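# Three arms rope a ringed ball between two stands

## Task

Get the ball off the stand it sits on and onto the second stand, which stands in the gap between the benches where no gripper can reach it. The ball rests on a ring lying on that stand's collar. A rope goes from the ring to a metal block on each arm's own bench. The ring must end up lying flat on the second stand's collar. A tipped or jerked ring lets the ball roll off. The task fails if the ball or the ring ever drops more than slightly below the collar of the lower stand, including while it hangs from the ropes. Mounts in the scene frame, in metres, with heading in degrees counter-clockwise from +x: arm1 at x=-0.18 y=+1.40 z=+1.02 heading -89; arm2 at x=-1.19 y=-0.74 z=+0.97 heading +32; arm3 at x=+1.21 y=-0.72 z=+0.99 heading +149. When finished, every arm must release and back away. The result only counts if it holds without any robot supporting it.

## Robot and tools

Setup: three identical i2rt Big YAM arms, arm1, arm2 and arm3, each with six joints, a two-finger gripper and a wrist camera (arm1_cam_wrist, arm2_cam_wrist, arm3_cam_wrist). Two fixed room cameras, cam_low and cam_top, are not on any arm. The only way to reach the ball is through the ropes: each arm can grab the block on its own bench and pull or pay out its rope to lift, carry and lower the ring with the ball on it.

Frame: one scene frame for everything, origin on the floor, +z up. The hand point lies midway between the fingertips; the hand's z axis runs along the fingers and its y axis is the opening direction. Arm mounts and headings are listed in the task. Reach is about 1.0 m from the joint1 axis. With joint1 and joint6 at 0 and the hand level pointing forward, the wrist camera sits above the hand looking toward the fingertips.

execute_actions: argument "actions" is a list holding one action or nothing. The action is an object keyed by "arm1", "arm2", "arm3"; each key holds "joints", an object of absolute joint targets by name (not offsets). Names, units and ranges: joint1_rad -2.879 to 2.879 (base turn, positive counter-clockwise from above, 0 means unfolding along the foot's heading); joint2_rad 0 to 3.141 (shoulder, 0 has the upper arm pointing back about level, increasing lifts it up then forward); joint3_rad 0 to 3.019 (elbow, 0 folded, increasing opens); joint4_rad -1.692 to 1.57 (hand pitch, positive tips fingers up); joint5_rad -1.57 to 1.57 (hand sideways swing, positive to the arm's right); joint6_rad -2.094 to 2.094 (hand roll, positive clockwise viewed from behind); gripper_m 0 to 0.093, the fingertip gap in metres. Done tolerances are ±0.045, ±0.14, ±0.09, ±0.055, ±0.03, ±0.035 rad and ±0.003 m respectively. Any subset of joints and arms may appear; all named motions begin at once and may finish at different moments. Omitted joints or arms can still be driving toward earlier targets. Optional "cameras": list of camera names or "all"; null/omitted gives all, [] gives none. An unknown key, camera name or out-of-range number rejects the whole call and nothing moves. An empty actions list just reports state and images.

wait: "seconds" 0 to 10; commands nothing, returns the same as an empty action. zoom_image: "camera" plus "region" [x0, y0, x1, y1] in pixels of that camera's latest full image, top-left origin, at most 504 by 504. finished_scene: "scene" integer 1 to 2; final, and it reports success.

Results: joint_positions per arm; joint torques in arm-joint order (total drive output, biased, scaled per unit and noisy, nonzero even unloaded); a "pictures" line listing camera order. joint_status gives how each commanded motion ended. "off_target": stopped short and may still push. "contact_stop" or "time_out": the joint holds where it stopped, except a timed-out joint that still pushes toward its target or one at most 0.375, 0.375, 0.113, 0.225, 0.075, 0.3 rad (joints 1 to 6) away; on_its_own lists such joints and moves them if the path opens. To relieve a push, command the reported position. "joint command not followed" with a "cause:" line means a self/inter-arm collision check withheld that arm's targets (its gripper still acts); those joints read "not_followed" and may be retried on later actions. Calls without an action never show this. In on_its_own, "held at" is the held target, not the actual position. A stop reported in one result cancels later motion calls in the same reply. Loaded joints sag over time; tiny target changes may not move anything.

Hazards: arms do not stop on contact and can push hard. Never press two robots together; that ends the run, and hard hits may too. The collision check can be late and ignores fingers, gripper housings and wrist cameras. Joint speeds differ, so paths between postures can sweep wide. Do not drop, slam or jerk; keep the ring level; keep ball and ring from sagging below the lower collar; never knock anything off the work area or onto the floor. Something may occasionally bump a loose object. Arms work independently; if one stalls, others keep going.

Heat: holding load warms motors, also between calls. MOTOR HOT appears from 85 °C; at 100 °C an OVER-TEMPERATURE FAULT drops that arm until cooled, and unfinished keys read "limit_stop_at_motor_heat" (resend the target). Heat partly carries into the next scene. Between calls the robots keep holding the last command.

Cameras: room cameras are pinhole with radial distortion, 504x504; wrist cameras are fisheye 616x616. Calibration (K, D, T_world_to_cam, pos_world) is given in OpenCV convention; actual room camera poses may deviate up to about 2.3 degrees and 9 mm, and wrist camera poses also inherit joint reading errors.

Each tool is called after "Call:" in YAML: its name, and indented under it one key for each argument.

## Session

Call:
execute_actions:
  actions: []

Scene clock: 0.00 s.
Joint torques (N m, as the arm reports them, + toward a larger angle): no reading
arm1.joint_positions: joint1_rad=+0.782 joint2_rad=+0.538 joint3_rad=+1.573 joint4_rad=-1.481 joint5_rad=+0.187 joint6_rad=+0.591 gripper_m=+0.094
arm1.joint_status: not commanded
arm1.hand: x=-0.0906 y=+1.2730 z=+1.6281 quat_wxyz=(-0.517, -0.570, -0.626, +0.126) (m; scene frame)
arm2.joint_positions: joint1_rad=+0.697 joint2_rad=+0.580 joint3_rad=+1.398 joint4_rad=-1.253 joint5_rad=-0.133 joint6_rad=+0.117 gripper_m=+0.094
arm2.joint_status: not commanded
arm2.hand: x=-1.1412 y=-0.5334 z=+1.5412 quat_wxyz=(-0.386, +0.480, -0.686, -0.388) (m; scene frame)
arm3.joint_positions: joint1_rad=-0.700 joint2_rad=+0.570 joint3_rad=+1.374 joint4_rad=-1.150 joint5_rad=+0.013 joint6_rad=+0.696 gripper_m=+0.095
arm3.joint_status: not commanded
arm3.hand: x=+1.1283 y=-0.4912 z=+1.5686 quat_wxyz=(-0.158, +0.464, -0.676, -0.551) (m; scene frame)
pictures: arm1_cam_wrist, arm2_cam_wrist, arm3_cam_wrist, cam_low, cam_top
Images, in order (width x height): arm1_cam_wrist 616x616, arm2_cam_wrist 616x616, arm3_cam_wrist 616x616, cam_low 504x504, cam_top 504x504.

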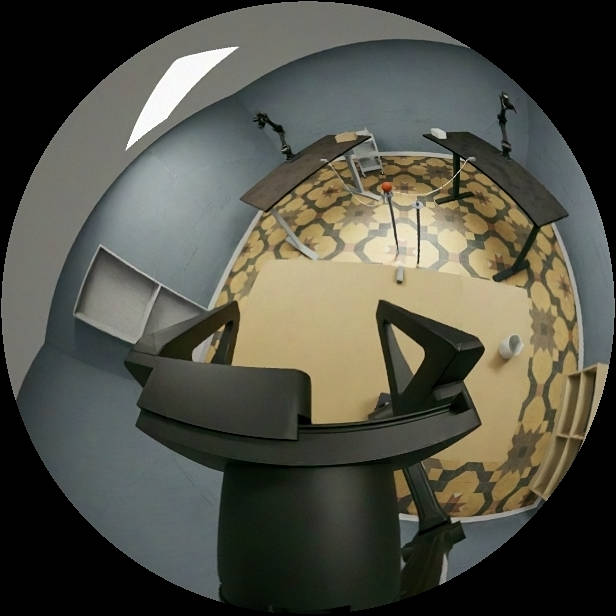

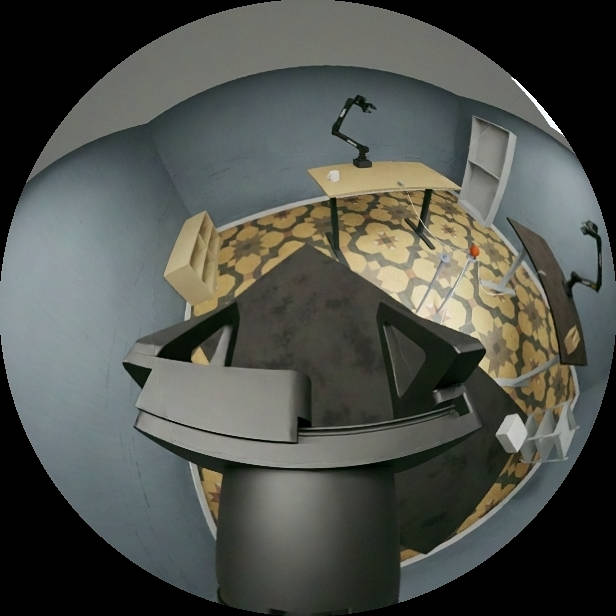

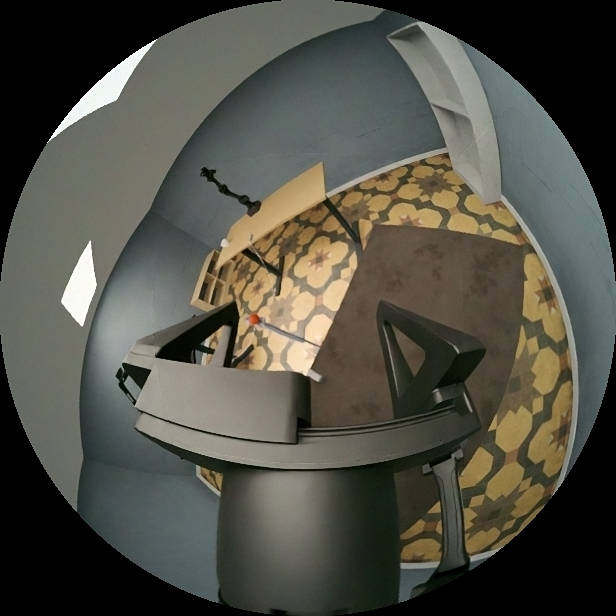

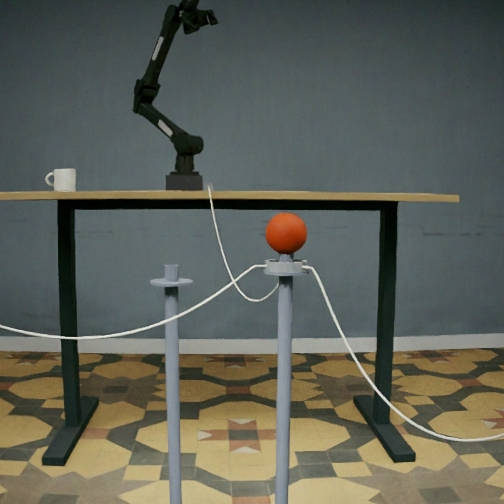

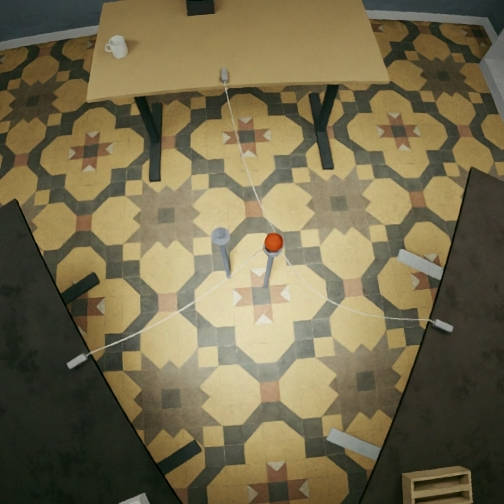

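Call:
execute_actions:
  actions:
    - {"arm1":{"joints":{"joint1_rad":0.13,"joint2_rad":1.6,"joint3_rad":1.3,"joint4_rad":-1.2,"joint5_rad":0,"joint6_rad":0}},"arm2":{"joints":{"joint1_rad":0.03,"joint2_rad":1.9,"joint3_rad":1.7,"joint4_rad":-1.3,"joint5_rad":0,"joint6_rad":0}},"arm3":{"joints":{"joint1_rad":-0.04,"joint2_rad":1.9,"joint3_rad":1.4,"joint4_rad":-0.8,"joint5_rad":0,"joint6_rad":0}}}

Scene clock: 39.23 s.
Joint torques (N m, as the arm reports them, + toward a larger angle): arm1=[ -1.33 -15.6    9.47   1.4   -0.07  -0.16] | arm2=[  1.81 -18.43   9.59   0.67   0.01  -0.07] | arm3=[ -1.19 -16.55   9.92   1.31  -0.16  -0.15]
arm1.joint_positions: joint1_rad=+0.124 joint2_rad=+1.601 joint3_rad=+1.290 joint4_rad=-1.213 joint5_rad=+0.000 joint6_rad=+0.012 gripper_m=+0.094
arm1.joint_status: all done
arm1.hand: x=-0.1089 y=+0.9295 z=+1.1638 quat_wxyz=(-0.012, -0.659, -0.752, +0.016) (m; scene frame)
arm2.joint_positions: joint1_rad=+0.023 joint2_rad=+1.912 joint3_rad=+1.682 joint4_rad=-1.286 joint5_rad=-0.001 joint6_rad=+0.011 gripper_m=+0.094
arm2.joint_status: all done
arm2.hand: x=-0.6888 y=-0.4201 z=+1.1057 quat_wxyz=(-0.029, +0.280, -0.959, -0.016) (m; scene frame)
arm3.joint_positions: joint1_rad=-0.030 joint2_rad=+1.902 joint3_rad=+1.374 joint4_rad=-0.810 joint5_rad=+0.003 joint6_rad=+0.008 gripper_m=+0.095
arm3.joint_status: all done
arm3.hand: x=+0.7026 y=-0.3966 z=+1.0182 quat_wxyz=(-0.032, +0.953, -0.281, -0.109) (m; scene frame)
pictures: arm1_cam_wrist, arm2_cam_wrist, arm3_cam_wrist, cam_low, cam_top
camera_calibration (this result's frames):
arm1_cam_wrist: T_world_to_cam=[[-0.991315, -0.13147, 0.00303567, 0.0119843], [-0.108217, 0.82866, 0.549192, -1.41193], [-0.0747181, 0.544094, -0.83569, 0.582588], [0, 0, 0, 1]] pos_world=[-0.0973841, 0.854598, 1.26225]
arm2_cam_wrist: T_world_to_cam=[[0.538335, -0.842578, -0.0160745, 0.0326503], [-0.710923, -0.464296, 0.528222, -1.2645], [-0.452531, -0.272932, -0.848954, 0.637909], [0, 0, 0, 1]] pos_world=[-0.627863, -0.385484, 1.21002]
arm3_cam_wrist: T_world_to_cam=[[0.535982, 0.844223, -0.00334106, -0.0390271], [0.781672, -0.494767, 0.37973, -1.12765], [0.318924, -0.20614, -0.925091, 0.759559], [0, 0, 0, 1]] pos_world=[0.660128, -0.3684, 1.13073]
Images, in order (width x height): arm1_cam_wrist 616x616, arm2_cam_wrist 616x616, arm3_cam_wrist 616x616, cam_low 504x504, cam_top 504x504.

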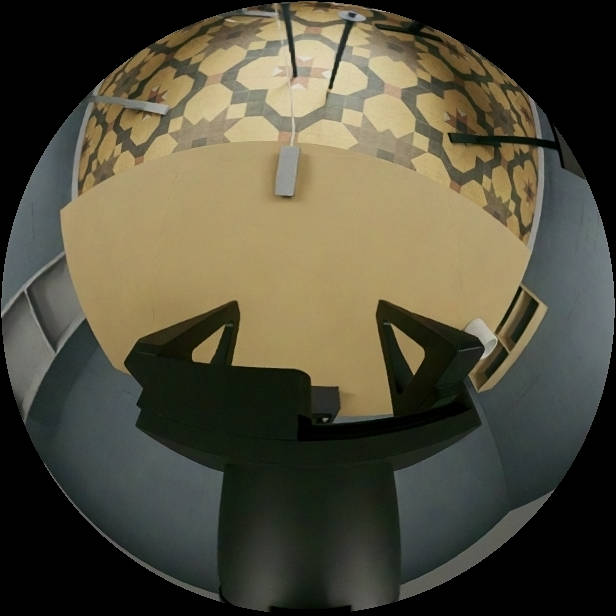

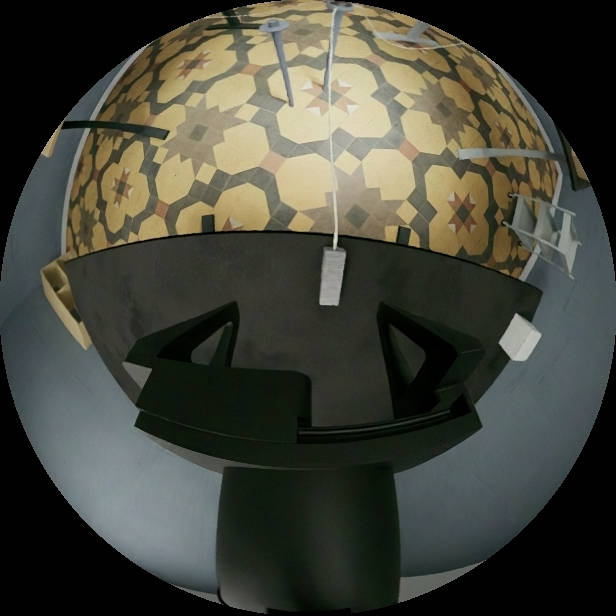

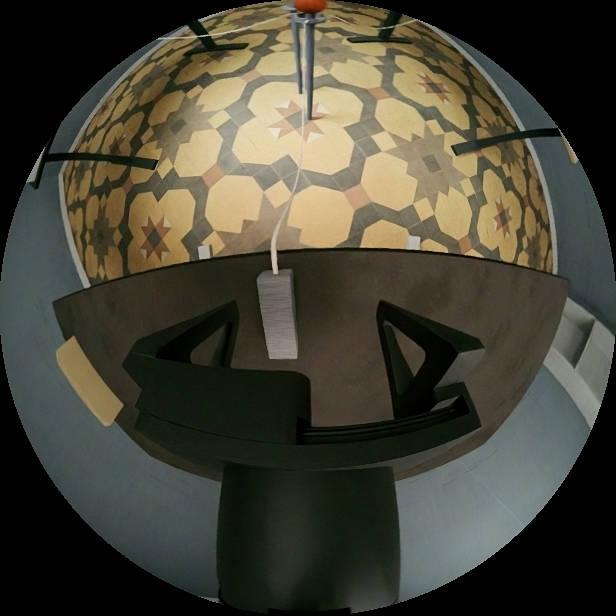

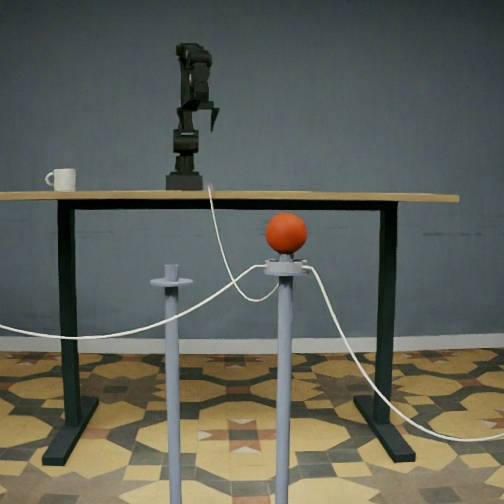

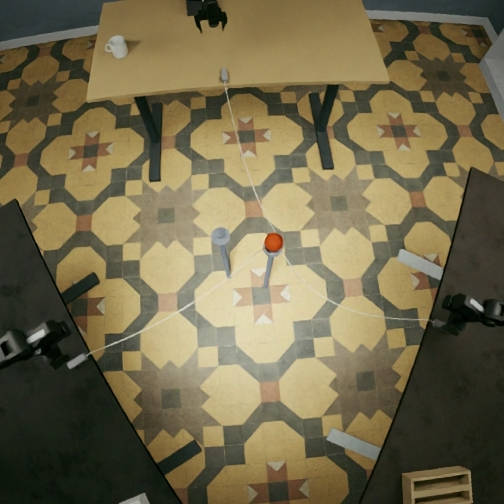

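Call:
execute_actions:
  actions:
    - {"arm1":{"joints":{"joint1_rad":0.165,"joint2_rad":1.9,"joint3_rad":1.4,"joint4_rad":-0.9}},"arm2":{"joints":{"joint1_rad":-0.045,"joint3_rad":1.4,"joint4_rad":-0.98}},"arm3":{"joints":{"joint1_rad":0.025,"joint4_rad":-0.9}}}
  cameras: ["arm1_cam_wrist","arm2_cam_wrist","arm3_cam_wrist"]

Scene clock: 78.47 s.
Joint torques (N m, as the arm reports them, + toward a larger angle): arm1=[ -1.77 -22.29  10.64   1.68  -0.07  -0.15] | arm2=[  2.34 -16.67   7.56   2.01   0.    -0.05] | arm3=[ -0.97 -16.31   9.87   0.38  -0.18  -0.18]
arm1.joint_positions: joint1_rad=+0.164 joint2_rad=+1.924 joint3_rad=+1.364 joint4_rad=-0.918 joint5_rad=+0.000 joint6_rad=+0.011 gripper_m=+0.094
arm1.joint_status: all done
arm1.hand: x=-0.0752 y=+0.8485 z=+1.0326 quat_wxyz=(-0.030, -0.643, -0.765, +0.029) (m; scene frame)
arm2.joint_positions: joint1_rad=-0.051 joint2_rad=+1.900 joint3_rad=+1.399 joint4_rad=-0.999 joint5_rad=-0.001 joint6_rad=+0.010 gripper_m=+0.094
arm2.joint_status: all done
arm2.hand: x=-0.6978 y=-0.4747 z=+1.0108 quat_wxyz=(-0.037, +0.244, -0.969, -0.017) (m; scene frame)
arm3.joint_positions: joint1_rad=+0.029 joint2_rad=+1.902 joint3_rad=+1.374 joint4_rad=-0.888 joint5_rad=+0.003 joint6_rad=+0.007 gripper_m=+0.095
arm3.joint_status: all done
arm3.hand: x=+0.7011 y=-0.4358 z=+1.0146 quat_wxyz=(-0.019, +0.964, -0.253, -0.073) (m; scene frame)
pictures: arm1_cam_wrist, arm2_cam_wrist, arm3_cam_wrist
camera_calibration (this result's frames):
arm1_cam_wrist: T_world_to_cam=[[-0.985023, -0.172411, 0.00219847, 0.0712108], [-0.147097, 0.846912, 0.510982, -1.24808], [-0.0899608, 0.503005, -0.859589, 0.577908], [0, 0, 0, 1]] pos_world=[-0.0614545, 0.778598, 1.13435]
arm2_cam_wrist: T_world_to_cam=[[0.47461, -0.880033, -0.0169782, -0.071369], [-0.750272, -0.414565, 0.515003, -1.23659], [-0.460258, -0.231687, -0.85702, 0.560722], [0, 0, 0, 1]] pos_world=[-0.635833, -0.445543, 1.11619]
arm3_cam_wrist: T_world_to_cam=[[0.485009, 0.874502, -0.00339895, 0.0438146], [0.781499, -0.431678, 0.450459, -1.18868], [0.39246, -0.221133, -0.892791, 0.6578], [0, 0, 0, 1]] pos_world=[0.649538, -0.40598, 1.12288]
Images, in order (width x height): arm1_cam_wrist 616x616, arm2_cam_wrist 616x616, arm3_cam_wrist 616x616.

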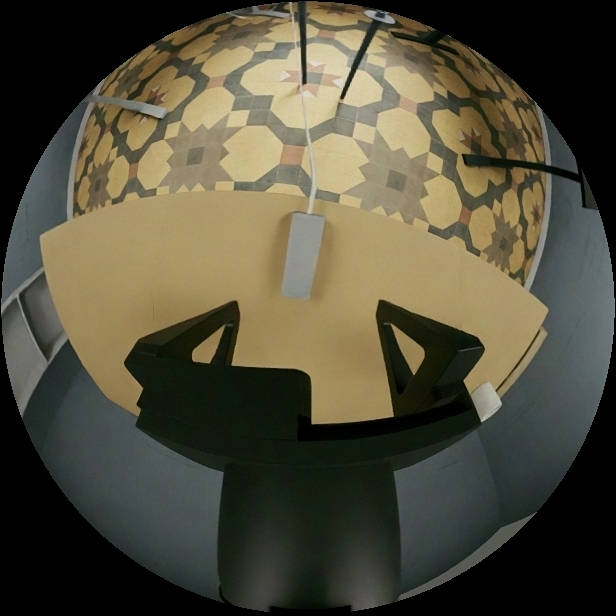

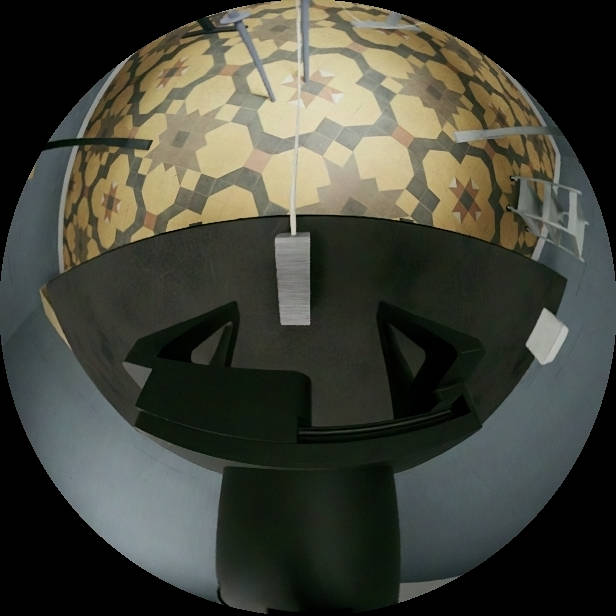

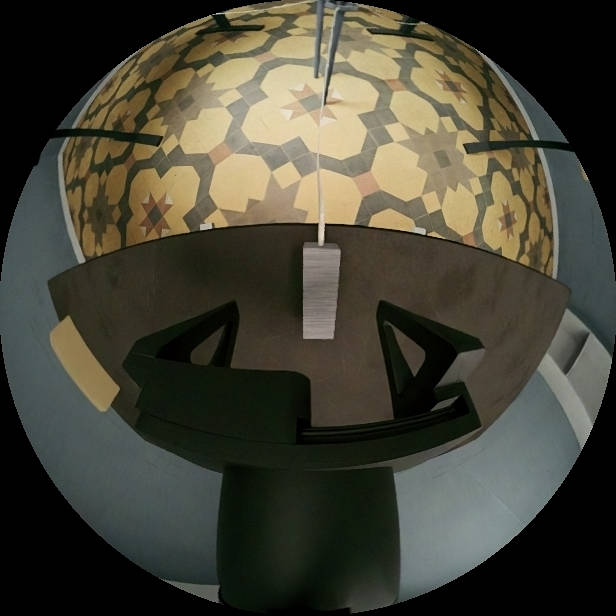

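Call:
execute_actions:
  actions:
    - {"arm1":{"joints":{"joint2_rad":2.0,"joint4_rad":-0.76}},"arm2":{"joints":{"joint1_rad":-0.025,"joint2_rad":2.0,"joint4_rad":-0.92}},"arm3":{"joints":{"joint1_rad":0.01,"joint2_rad":2.0,"joint4_rad":-0.85}}}

Scene clock: 87.27 s.
Joint torques (N m, as the arm reports them, + toward a larger angle): arm1=[ -1.77 -21.02  10.38   1.8   -0.07  -0.15] | arm2=[  2.06 -17.25   7.04   1.69  -0.01  -0.06] | arm3=[ -1.19 -15.7    8.9    1.03  -0.19  -0.17]
arm1.joint_positions: joint1_rad=+0.164 joint2_rad=+2.002 joint3_rad=+1.364 joint4_rad=-0.779 joint5_rad=+0.000 joint6_rad=+0.011 gripper_m=+0.094
arm1.joint_status: all done
arm1.hand: x=-0.0713 y=+0.8258 z=+0.9933 quat_wxyz=(-0.053, -0.642, -0.764, +0.049) (m; scene frame)
arm2.joint_positions: joint1_rad=-0.027 joint2_rad=+1.995 joint3_rad=+1.399 joint4_rad=-0.936 joint5_rad=-0.001 joint6_rad=+0.010 gripper_m=+0.094
arm2.joint_status: all done
arm2.hand: x=-0.7006 y=-0.4600 z=+0.9606 quat_wxyz=(-0.022, +0.256, -0.966, -0.013) (m; scene frame)
arm3.joint_positions: joint1_rad=+0.019 joint2_rad=+1.988 joint3_rad=+1.379 joint4_rad=-0.859 joint5_rad=+0.003 joint6_rad=+0.007 gripper_m=+0.095
arm3.joint_status: all done
arm3.hand: x=+0.7046 y=-0.4317 z=+0.9699 quat_wxyz=(-0.014, +0.965, -0.258, -0.048) (m; scene frame)
pictures: arm1_cam_wrist, arm2_cam_wrist, arm3_cam_wrist, cam_low, cam_top
camera_calibration (this result's frames):
arm1_cam_wrist: T_world_to_cam=[[-0.984965, -0.172748, 0.00153211, 0.0722034], [-0.152909, 0.87591, 0.457602, -1.17956], [-0.0803918, 0.450488, -0.889156, 0.629329], [0, 0, 0, 1]] pos_world=[-0.0586553, 0.762157, 1.09923]
arm2_cam_wrist: T_world_to_cam=[[0.495512, -0.868446, -0.016416, -0.0385261], [-0.725502, -0.424196, 0.541946, -1.21976], [-0.477614, -0.256631, -0.840253, 0.480065], [0, 0, 0, 1]] pos_world=[-0.636564, -0.427677, 1.06379]
arm3_cam_wrist: T_world_to_cam=[[0.492809, 0.870133, -0.00293859, 0.0305359], [0.756525, -0.426793, 0.495497, -1.19345], [0.429894, -0.246409, -0.868605, 0.556701], [0, 0, 0, 1]] pos_world=[0.648507, -0.398752, 1.075]
Images, in order (width x height): arm1_cam_wrist 616x616, arm2_cam_wrist 616x616, arm3_cam_wrist 616x616, cam_low 504x504, cam_top 504x504.

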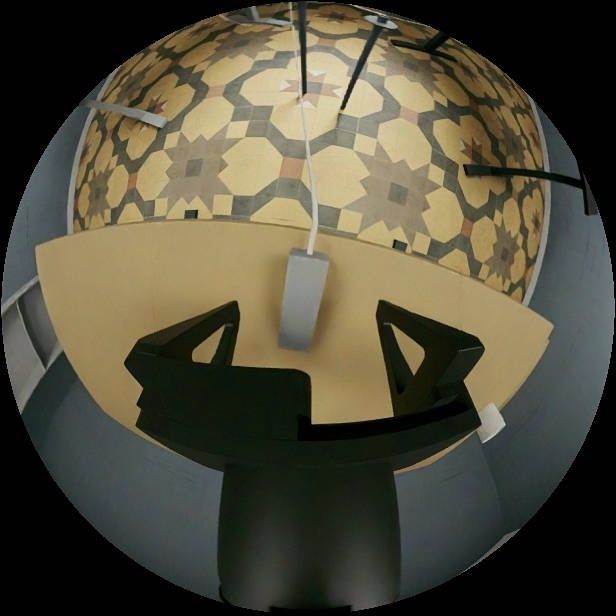

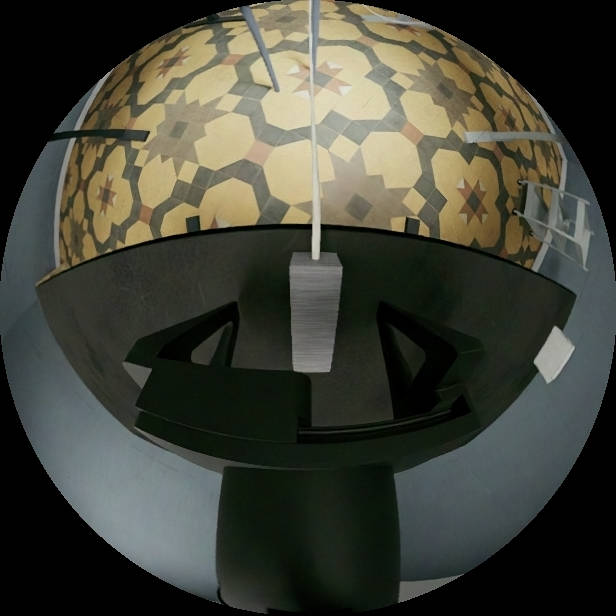

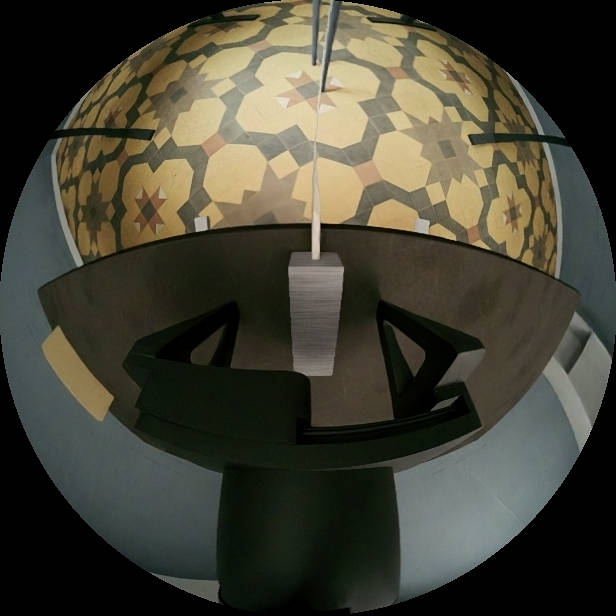

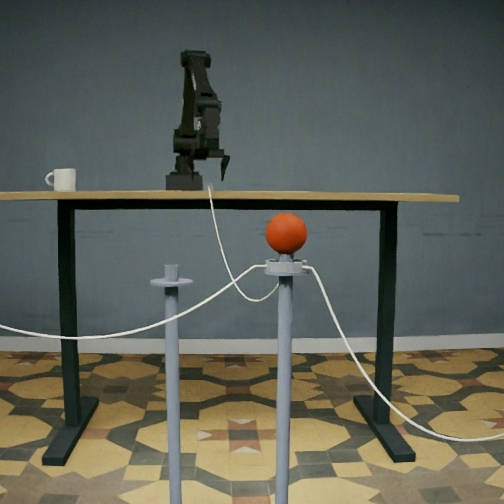

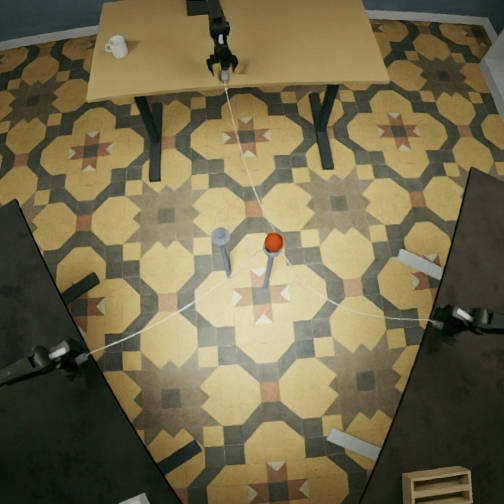

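Call:
execute_actions:
  actions:
    - {"arm1":{"joints":{"joint2_rad":2.05,"joint4_rad":-0.74}},"arm2":{"joints":{"joint2_rad":2.07,"joint4_rad":-0.87}},"arm3":{"joints":{"joint2_rad":2.06,"joint4_rad":-0.80}}}
  cameras: ["arm1_cam_wrist","arm2_cam_wrist","arm3_cam_wrist"]

Call:
execute_actions:
  actions:
    - {"arm1":{"joints":{"gripper_m":0}},"arm2":{"joints":{"gripper_m":0}},"arm3":{"joints":{"gripper_m":0}}}
  cameras: ["cam_low","cam_top"]

Call:
zoom_image:
  camera: "cam_low"
  region: [130,190,340,320]

Scene clock: 101.63 s.
Joint torques (N m, as the arm reports them, + toward a larger angle): arm1=[ -1.77 -20.64  10.12   1.75  -0.07  -0.15] | arm2=[  1.36 -13.57   7.24   1.9   -0.1   -0.04] | arm3=[ -1.22 -11.84   9.01   1.83  -0.22  -0.17]
arm1.joint_positions: joint1_rad=+0.164 joint2_rad=+2.044 joint3_rad=+1.364 joint4_rad=-0.759 joint5_rad=+0.000 joint6_rad=+0.011 gripper_m=+0.094
arm1.joint_status: all done
arm1.hand: x=-0.0719 y=+0.8280 z=+0.9704 quat_wxyz=(-0.045, -0.642, -0.764, +0.042) (m; scene frame)
arm2.joint_positions: joint1_rad=-0.025 joint2_rad=+2.008 joint3_rad=+1.399 joint4_rad=-0.888 joint5_rad=+0.001 joint6_rad=+0.010 gripper_m=+0.094
arm2.joint_status: all done
arm2.hand: x=-0.6924 y=-0.4541 z=+0.9542 quat_wxyz=(-0.039, +0.257, -0.966, -0.017) (m; scene frame)
arm3.joint_positions: joint1_rad=+0.019 joint2_rad=+1.992 joint3_rad=+1.379 joint4_rad=-0.830 joint5_rad=+0.004 joint6_rad=+0.007 gripper_m=+0.095
arm3.joint_status: all done
arm3.hand: x=+0.6990 y=-0.4283 z=+0.9684 quat_wxyz=(-0.017, +0.964, -0.258, -0.060) (m; scene frame)
pictures: arm1_cam_wrist, arm2_cam_wrist, arm3_cam_wrist
camera_calibration (this result's frames):
arm1_cam_wrist: T_world_to_cam=[[-0.984986, -0.172623, 0.0017671, 0.0717103], [-0.150906, 0.865948, 0.476825, -1.18136], [-0.0838412, 0.469399, -0.878997, 0.582145], [0, 0, 0, 1]] pos_world=[-0.0588324, 0.762115, 1.07488]
arm2_cam_wrist: T_world_to_cam=[[0.497448, -0.86738, -0.0140801, -0.0379984], [-0.741646, -0.433646, 0.511774, -1.19455], [-0.450008, -0.244139, -0.859005, 0.522863], [0, 0, 0, 1]] pos_world=[-0.631738, -0.42332, 1.05995]
arm3_cam_wrist: T_world_to_cam=[[0.492889, 0.87009, -0.00179901, 0.0291578], [0.766803, -0.4334, 0.473475, -1.17568], [0.411186, -0.23475, -0.880806, 0.588503], [0, 0, 0, 1]] pos_world=[0.645161, -0.396759, 1.07507]
Images, in order (width x height): arm1_cam_wrist 616x616, arm2_cam_wrist 616x616, arm3_cam_wrist 616x616.

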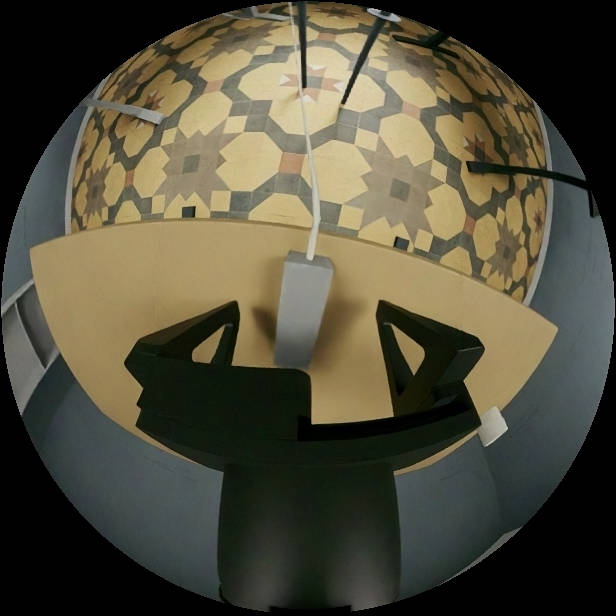

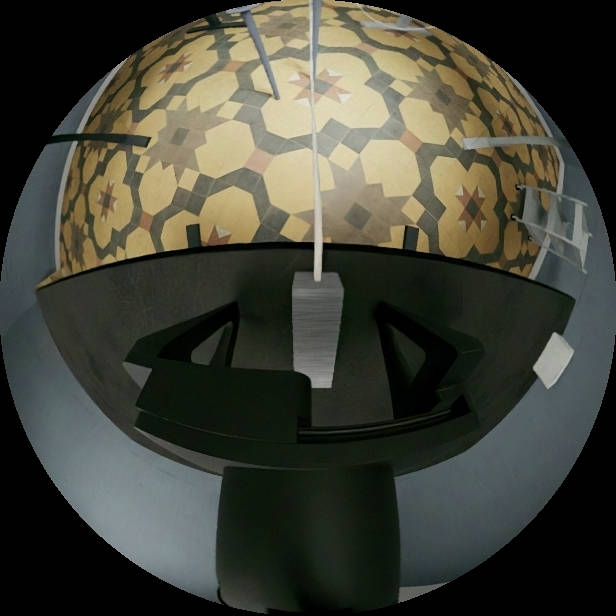

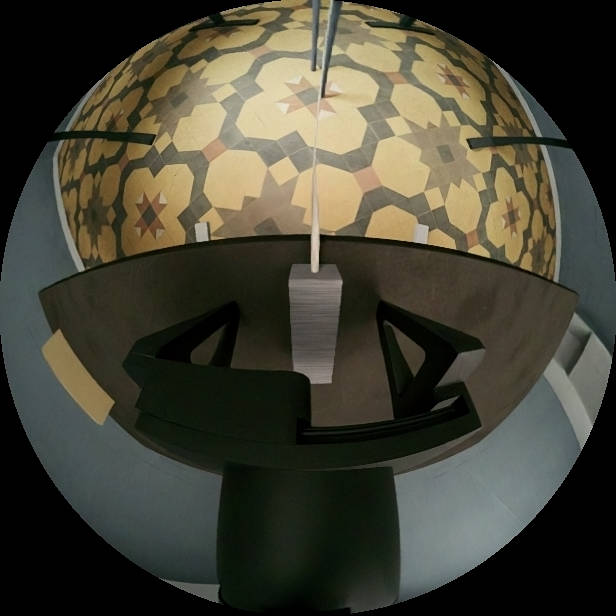

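Scene clock: 102.37 s.
Joint torques (N m, as the arm reports them, + toward a larger angle): arm1=[ -1.85 -20.47  10.14   1.73  -0.05  -0.14] | arm2=[  1.24 -13.43   7.29   1.73  -0.06  -0.04] | arm3=[ -0.85 -12.     8.82   1.15  -0.21  -0.14]
arm1.joint_positions: joint1_rad=+0.164 joint2_rad=+2.044 joint3_rad=+1.364 joint4_rad=-0.757 joint5_rad=+0.000 joint6_rad=+0.010 gripper_m=+0.024
arm1.joint_status: gripper_m off_target (ended at +0.024, target +0.000)
arm1.hand: x=-0.0718 y=+0.8277 z=+0.9705 quat_wxyz=(-0.046, -0.641, -0.765, +0.042) (m; scene frame)
arm2.joint_positions: joint1_rad=-0.025 joint2_rad=+2.008 joint3_rad=+1.399 joint4_rad=-0.881 joint5_rad=+0.000 joint6_rad=+0.009 gripper_m=+0.025
arm2.joint_status: gripper_m off_target (ended at +0.025, target +0.000)
arm2.hand: x=-0.6911 y=-0.4531 z=+0.9544 quat_wxyz=(-0.042, +0.257, -0.965, -0.018) (m; scene frame)
arm3.joint_positions: joint1_rad=+0.013 joint2_rad=+1.995 joint3_rad=+1.381 joint4_rad=-0.810 joint5_rad=+0.004 joint6_rad=+0.006 gripper_m=+0.025
arm3.joint_status: gripper_m off_target (ended at +0.025, target +0.000)
arm3.hand: x=+0.6963 y=-0.4223 z=+0.9684 quat_wxyz=(-0.020, +0.963, -0.261, -0.069) (m; scene frame)
pictures: cam_low, cam_top
Images, in order (width x height): cam_low 504x504, cam_top 504x504.

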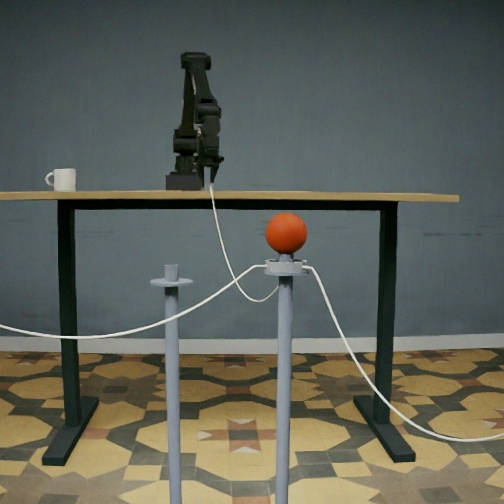

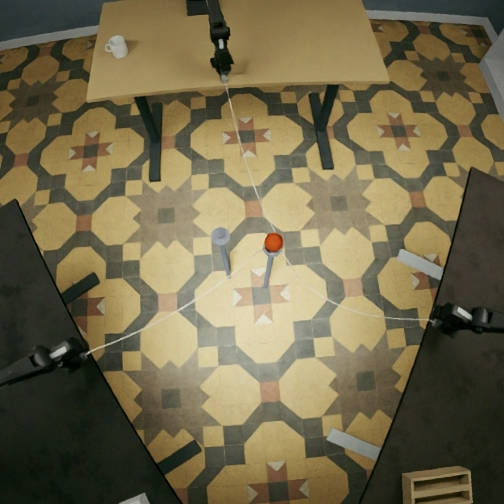

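Region (130, 190, 340, 320) of cam_low's 504x504 image, scaled by 2.400, with more detail than that image has; it fills the top 312 rows of this view, and the rest is white.

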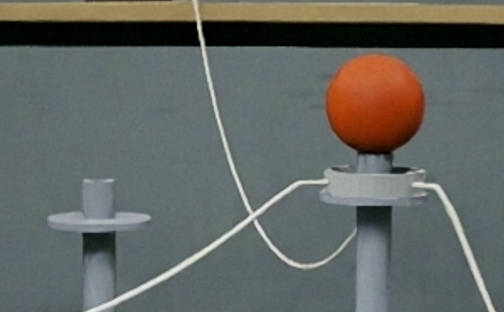

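Call:
execute_actions:
  actions:
    - {"arm1":{"joints":{"joint2_rad":1.8,"joint3_rad":1.6,"joint4_rad":-1.15}},"arm2":{"joints":{"joint2_rad":1.8,"joint3_rad":1.6,"joint4_rad":-1.15}},"arm3":{"joints":{"joint2_rad":1.8,"joint3_rad":1.6,"joint4_rad":-1.15}}}
  cameras: ["cam_low","cam_top"]

Scene clock: 118.30 s.
Joint torques (N m, as the arm reports them, + toward a larger angle): arm1=[ -1.76 -20.33  11.26   0.54  -0.05  -0.13] | arm2=[  1.37 -15.33  10.48   0.99  -0.06  -0.02] | arm3=[ -0.99 -15.91  11.8    0.47  -0.2   -0.14]
arm1.joint_positions: joint1_rad=+0.164 joint2_rad=+1.804 joint3_rad=+1.573 joint4_rad=-1.137 joint5_rad=+0.000 joint6_rad=+0.010 gripper_m=+0.024
arm1.joint_status: all done
arm1.hand: x=-0.0677 y=+0.8142 z=+1.1728 quat_wxyz=(-0.073, -0.640, -0.763, +0.064) (m; scene frame)
arm2.joint_positions: joint1_rad=-0.025 joint2_rad=+1.791 joint3_rad=+1.574 joint4_rad=-1.135 joint5_rad=+0.000 joint6_rad=+0.009 gripper_m=+0.025
arm2.joint_status: all done
arm2.hand: x=-0.6740 y=-0.4457 z=+1.1365 quat_wxyz=(-0.109, +0.255, -0.960, -0.036) (m; scene frame)
arm3.joint_positions: joint1_rad=+0.013 joint2_rad=+1.797 joint3_rad=+1.561 joint4_rad=-1.139 joint5_rad=+0.004 joint6_rad=+0.006 gripper_m=+0.025
arm3.joint_status: all done
arm3.hand: x=+0.6920 y=-0.4197 z=+1.1379 quat_wxyz=(-0.026, +0.961, -0.260, -0.093) (m; scene frame)
pictures: cam_low, cam_top
Images, in order (width x height): cam_low 504x504, cam_top 504x504.

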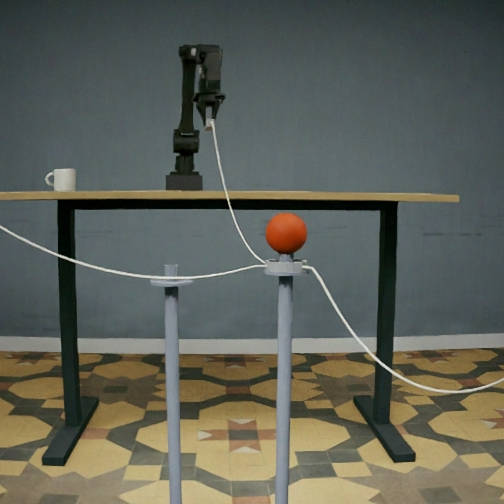

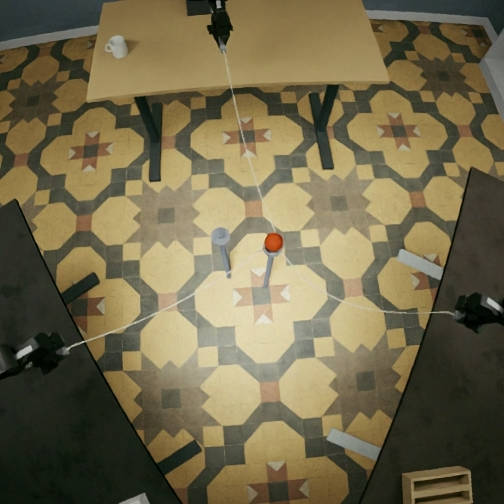

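Call:
execute_actions:
  actions:
    - {"arm1":{"joints":{"joint2_rad":1.66,"joint3_rad":1.42}},"arm2":{"joints":{"joint2_rad":1.72}},"arm3":{"joints":{"joint2_rad":1.5,"joint3_rad":1.29}}}
  cameras: ["cam_low","cam_top"]

Scene clock: 134.77 s.
Joint torques (N m, as the arm reports them, + toward a larger angle): arm1=[ -1.74 -20.27   9.19   0.6   -0.05  -0.13] | arm2=[  1.61 -17.82  10.77   1.05  -0.06  -0.04] | arm3=[ -1.03 -11.99   9.11   0.69  -0.2   -0.16]
arm1.joint_positions: joint1_rad=+0.164 joint2_rad=+1.688 joint3_rad=+1.417 joint4_rad=-1.141 joint5_rad=+0.000 joint6_rad=+0.010 gripper_m=+0.024
arm1.joint_status: all done
arm1.hand: x=-0.0780 y=+0.8696 z=+1.1718 quat_wxyz=(-0.055, -0.641, -0.764, +0.050) (m; scene frame)
arm2.joint_positions: joint1_rad=-0.025 joint2_rad=+1.741 joint3_rad=+1.574 joint4_rad=-1.135 joint5_rad=+0.000 joint6_rad=+0.009 gripper_m=+0.025
arm2.joint_status: all done
arm2.hand: x=-0.6761 y=-0.4474 z=+1.1652 quat_wxyz=(-0.133, +0.254, -0.957, -0.043) (m; scene frame)
arm3.joint_positions: joint1_rad=+0.013 joint2_rad=+1.499 joint3_rad=+1.288 joint4_rad=-1.145 joint5_rad=+0.004 joint6_rad=+0.006 gripper_m=+0.025
arm3.joint_status: all done
arm3.hand: x=+0.7819 y=-0.4713 z=+1.1770 quat_wxyz=(-0.028, +0.960, -0.260, -0.102) (m; scene frame)
pictures: cam_low, cam_top
Images, in order (width x height): cam_low 504x504, cam_top 504x504.

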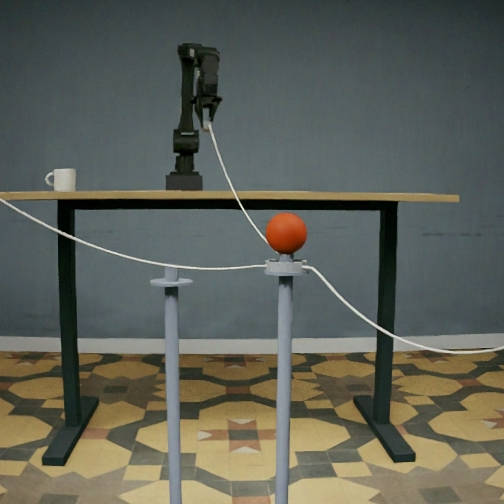

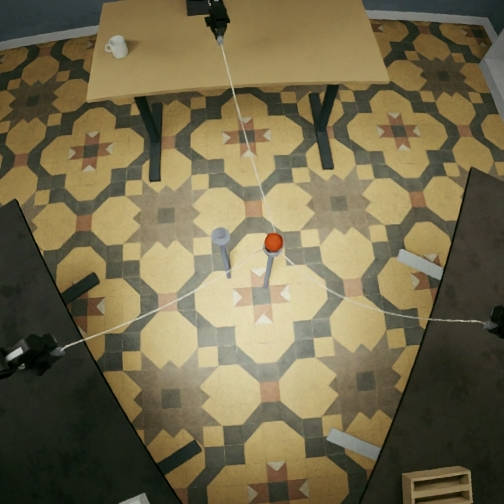

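Call:
execute_actions:
  actions:
    - {"arm2":{"joints":{"joint2_rad":1.6,"joint3_rad":1.5}},"arm3":{"joints":{"joint2_rad":1.13,"joint3_rad":1.1,"joint4_rad":-1.3}}}
  cameras: ["cam_low","cam_top","arm3_cam_wrist"]

Scene clock: 142.77 s.
Joint torques (N m, as the arm reports them, + toward a larger angle): arm1=[ -1.76 -20.44   9.22   0.62  -0.05  -0.14] | arm2=[  1.34 -15.63   8.93   1.32  -0.09  -0.06] | arm3=[-1.15 -6.14 10.46  0.66 -0.19 -0.17]
arm1.joint_positions: joint1_rad=+0.164 joint2_rad=+1.688 joint3_rad=+1.417 joint4_rad=-1.141 joint5_rad=+0.000 joint6_rad=+0.010 gripper_m=+0.024
arm1.joint_status: not commanded
arm1.hand: x=-0.0780 y=+0.8696 z=+1.1718 quat_wxyz=(-0.055, -0.641, -0.764, +0.050) (m; scene frame)
arm2.joint_positions: joint1_rad=-0.025 joint2_rad=+1.611 joint3_rad=+1.496 joint4_rad=-1.140 joint5_rad=+0.000 joint6_rad=+0.009 gripper_m=+0.025
arm2.joint_status: all done
arm2.hand: x=-0.7056 y=-0.4652 z=+1.2012 quat_wxyz=(-0.155, +0.253, -0.954, -0.049) (m; scene frame)
arm3.joint_positions: joint1_rad=+0.013 joint2_rad=+1.126 joint3_rad=+1.084 joint4_rad=-1.293 joint5_rad=+0.004 joint6_rad=+0.006 gripper_m=+0.025
arm3.joint_status: all done
arm3.hand: x=+0.8938 y=-0.5357 z=+1.2311 quat_wxyz=(-0.031, +0.959, -0.260, -0.112) (m; scene frame)
pictures: arm3_cam_wrist, cam_low, cam_top
camera_calibration (this result's frames):
arm3_cam_wrist: T_world_to_cam=[[0.49797, 0.867191, -0.00232952, 0.0216324], [0.803934, -0.460635, 0.376173, -1.42404], [0.325141, -0.189196, -0.926546, 0.872196], [0, 0, 0, 1]] pos_world=[0.850474, -0.509706, 1.34387]
Images, in order (width x height): arm3_cam_wrist 616x616, cam_low 504x504, cam_top 504x504.

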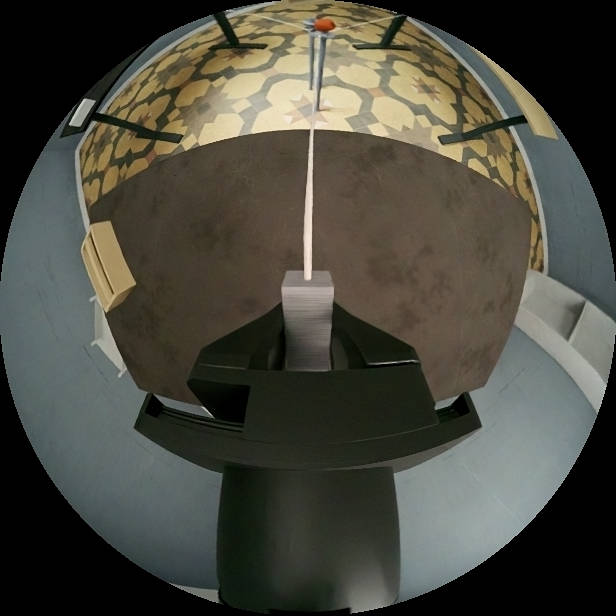

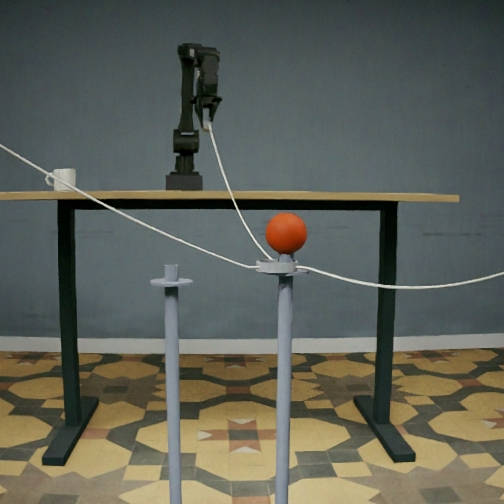

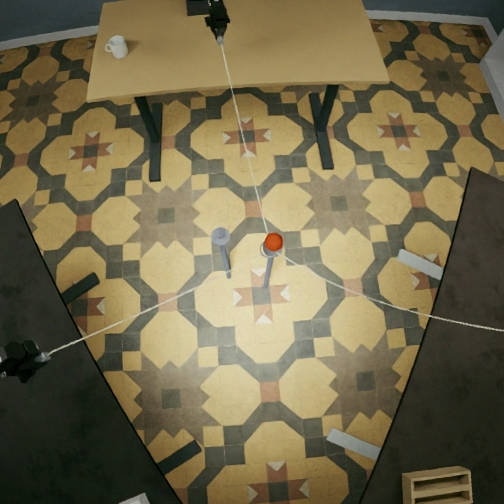

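Call:
execute_actions:
  actions:
    - {"arm3":{"joints":{"joint2_rad":0.97,"joint4_rad":-1.4}}}
  cameras: ["cam_low","cam_top"]

Scene clock: 148.67 s.
Joint torques (N m, as the arm reports them, + toward a larger angle): arm1=[ -1.8  -20.42   9.23   0.59  -0.05  -0.14] | arm2=[  1.59 -15.08   9.14   1.29  -0.06  -0.06] | arm3=[-0.83 -4.03 10.48  0.67 -0.18 -0.15]
arm1.joint_positions: joint1_rad=+0.164 joint2_rad=+1.688 joint3_rad=+1.417 joint4_rad=-1.141 joint5_rad=+0.000 joint6_rad=+0.010 gripper_m=+0.024
arm1.joint_status: not commanded
arm1.hand: x=-0.0780 y=+0.8696 z=+1.1718 quat_wxyz=(-0.055, -0.641, -0.764, +0.050) (m; scene frame)
arm2.joint_positions: joint1_rad=-0.025 joint2_rad=+1.611 joint3_rad=+1.496 joint4_rad=-1.140 joint5_rad=+0.000 joint6_rad=+0.009 gripper_m=+0.025
arm2.joint_status: not commanded
arm2.hand: x=-0.7056 y=-0.4652 z=+1.2012 quat_wxyz=(-0.155, +0.253, -0.954, -0.049) (m; scene frame)
arm3.joint_positions: joint1_rad=+0.013 joint2_rad=+0.965 joint3_rad=+1.084 joint4_rad=-1.391 joint5_rad=+0.004 joint6_rad=+0.006 gripper_m=+0.025
arm3.joint_status: all done
arm3.hand: x=+0.9331 y=-0.5583 z=+1.2757 quat_wxyz=(-0.039, +0.955, -0.259, -0.142) (m; scene frame)
pictures: cam_low, cam_top
Images, in order (width x height): cam_low 504x504, cam_top 504x504.

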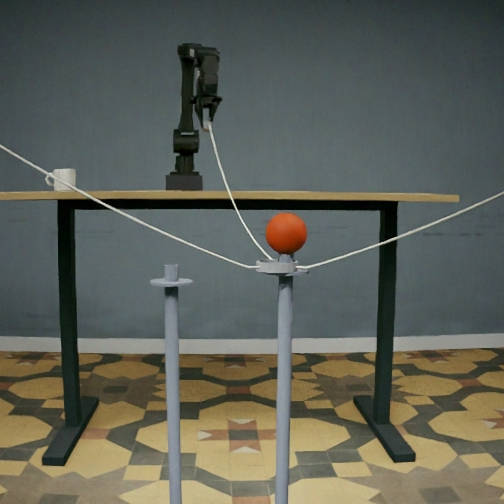

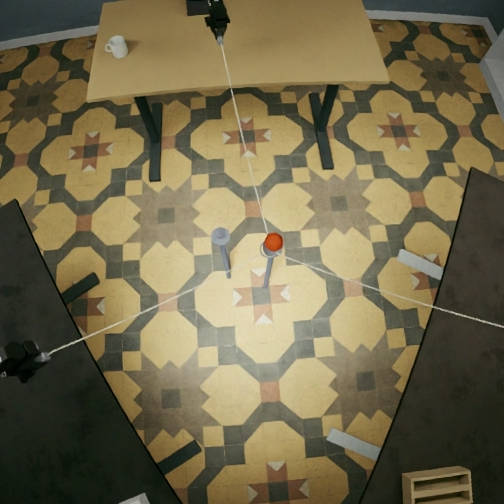

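Raise arms 1 and 3 a little.

Call:
execute_actions:
  actions:
    - {"arm1":{"joints":{"joint2_rad":1.6}},"arm3":{"joints":{"joint2_rad":0.89}}}
  cameras: ["cam_low","cam_top"]

Scene clock: 152.87 s.
Joint torques (N m, as the arm reports them, + toward a larger angle): arm1=[ -1.78 -19.84   9.75   0.74  -0.05  -0.14] | arm2=[  1.19 -15.41   9.14   1.31  -0.05  -0.05] | arm3=[-1.08 -4.44 10.56  0.81 -0.21 -0.16]
arm1.joint_positions: joint1_rad=+0.164 joint2_rad=+1.628 joint3_rad=+1.413 joint4_rad=-1.141 joint5_rad=+0.000 joint6_rad=+0.010 gripper_m=+0.024
arm1.joint_status: all done
arm1.hand: x=-0.0784 y=+0.8728 z=+1.2014 quat_wxyz=(-0.077, -0.639, -0.762, +0.068) (m; scene frame)
arm2.joint_positions: joint1_rad=-0.025 joint2_rad=+1.611 joint3_rad=+1.496 joint4_rad=-1.140 joint5_rad=+0.000 joint6_rad=+0.009 gripper_m=+0.025
arm2.joint_status: not commanded
arm2.hand: x=-0.7056 y=-0.4652 z=+1.2012 quat_wxyz=(-0.155, +0.253, -0.954, -0.049) (m; scene frame)
arm3.joint_positions: joint1_rad=+0.013 joint2_rad=+0.902 joint3_rad=+1.084 joint4_rad=-1.391 joint5_rad=+0.004 joint6_rad=+0.006 gripper_m=+0.025
arm3.joint_status: all done
arm3.hand: x=+0.9422 y=-0.5635 z=+1.2935 quat_wxyz=(-0.047, +0.950, -0.257, -0.172) (m; scene frame)
pictures: cam_low, cam_top
Images, in order (width x height): cam_low 504x504, cam_top 504x504.

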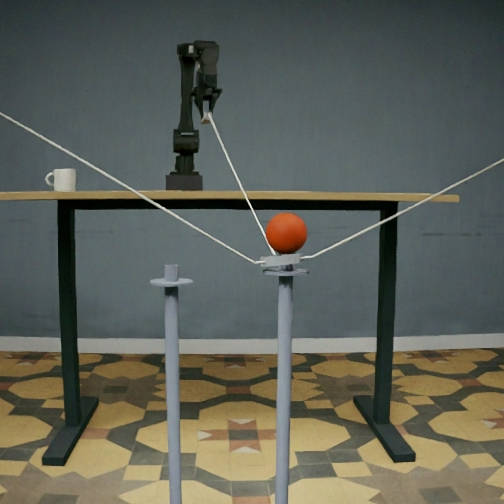

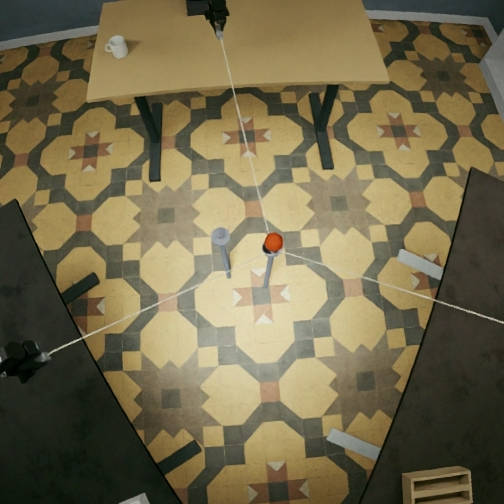

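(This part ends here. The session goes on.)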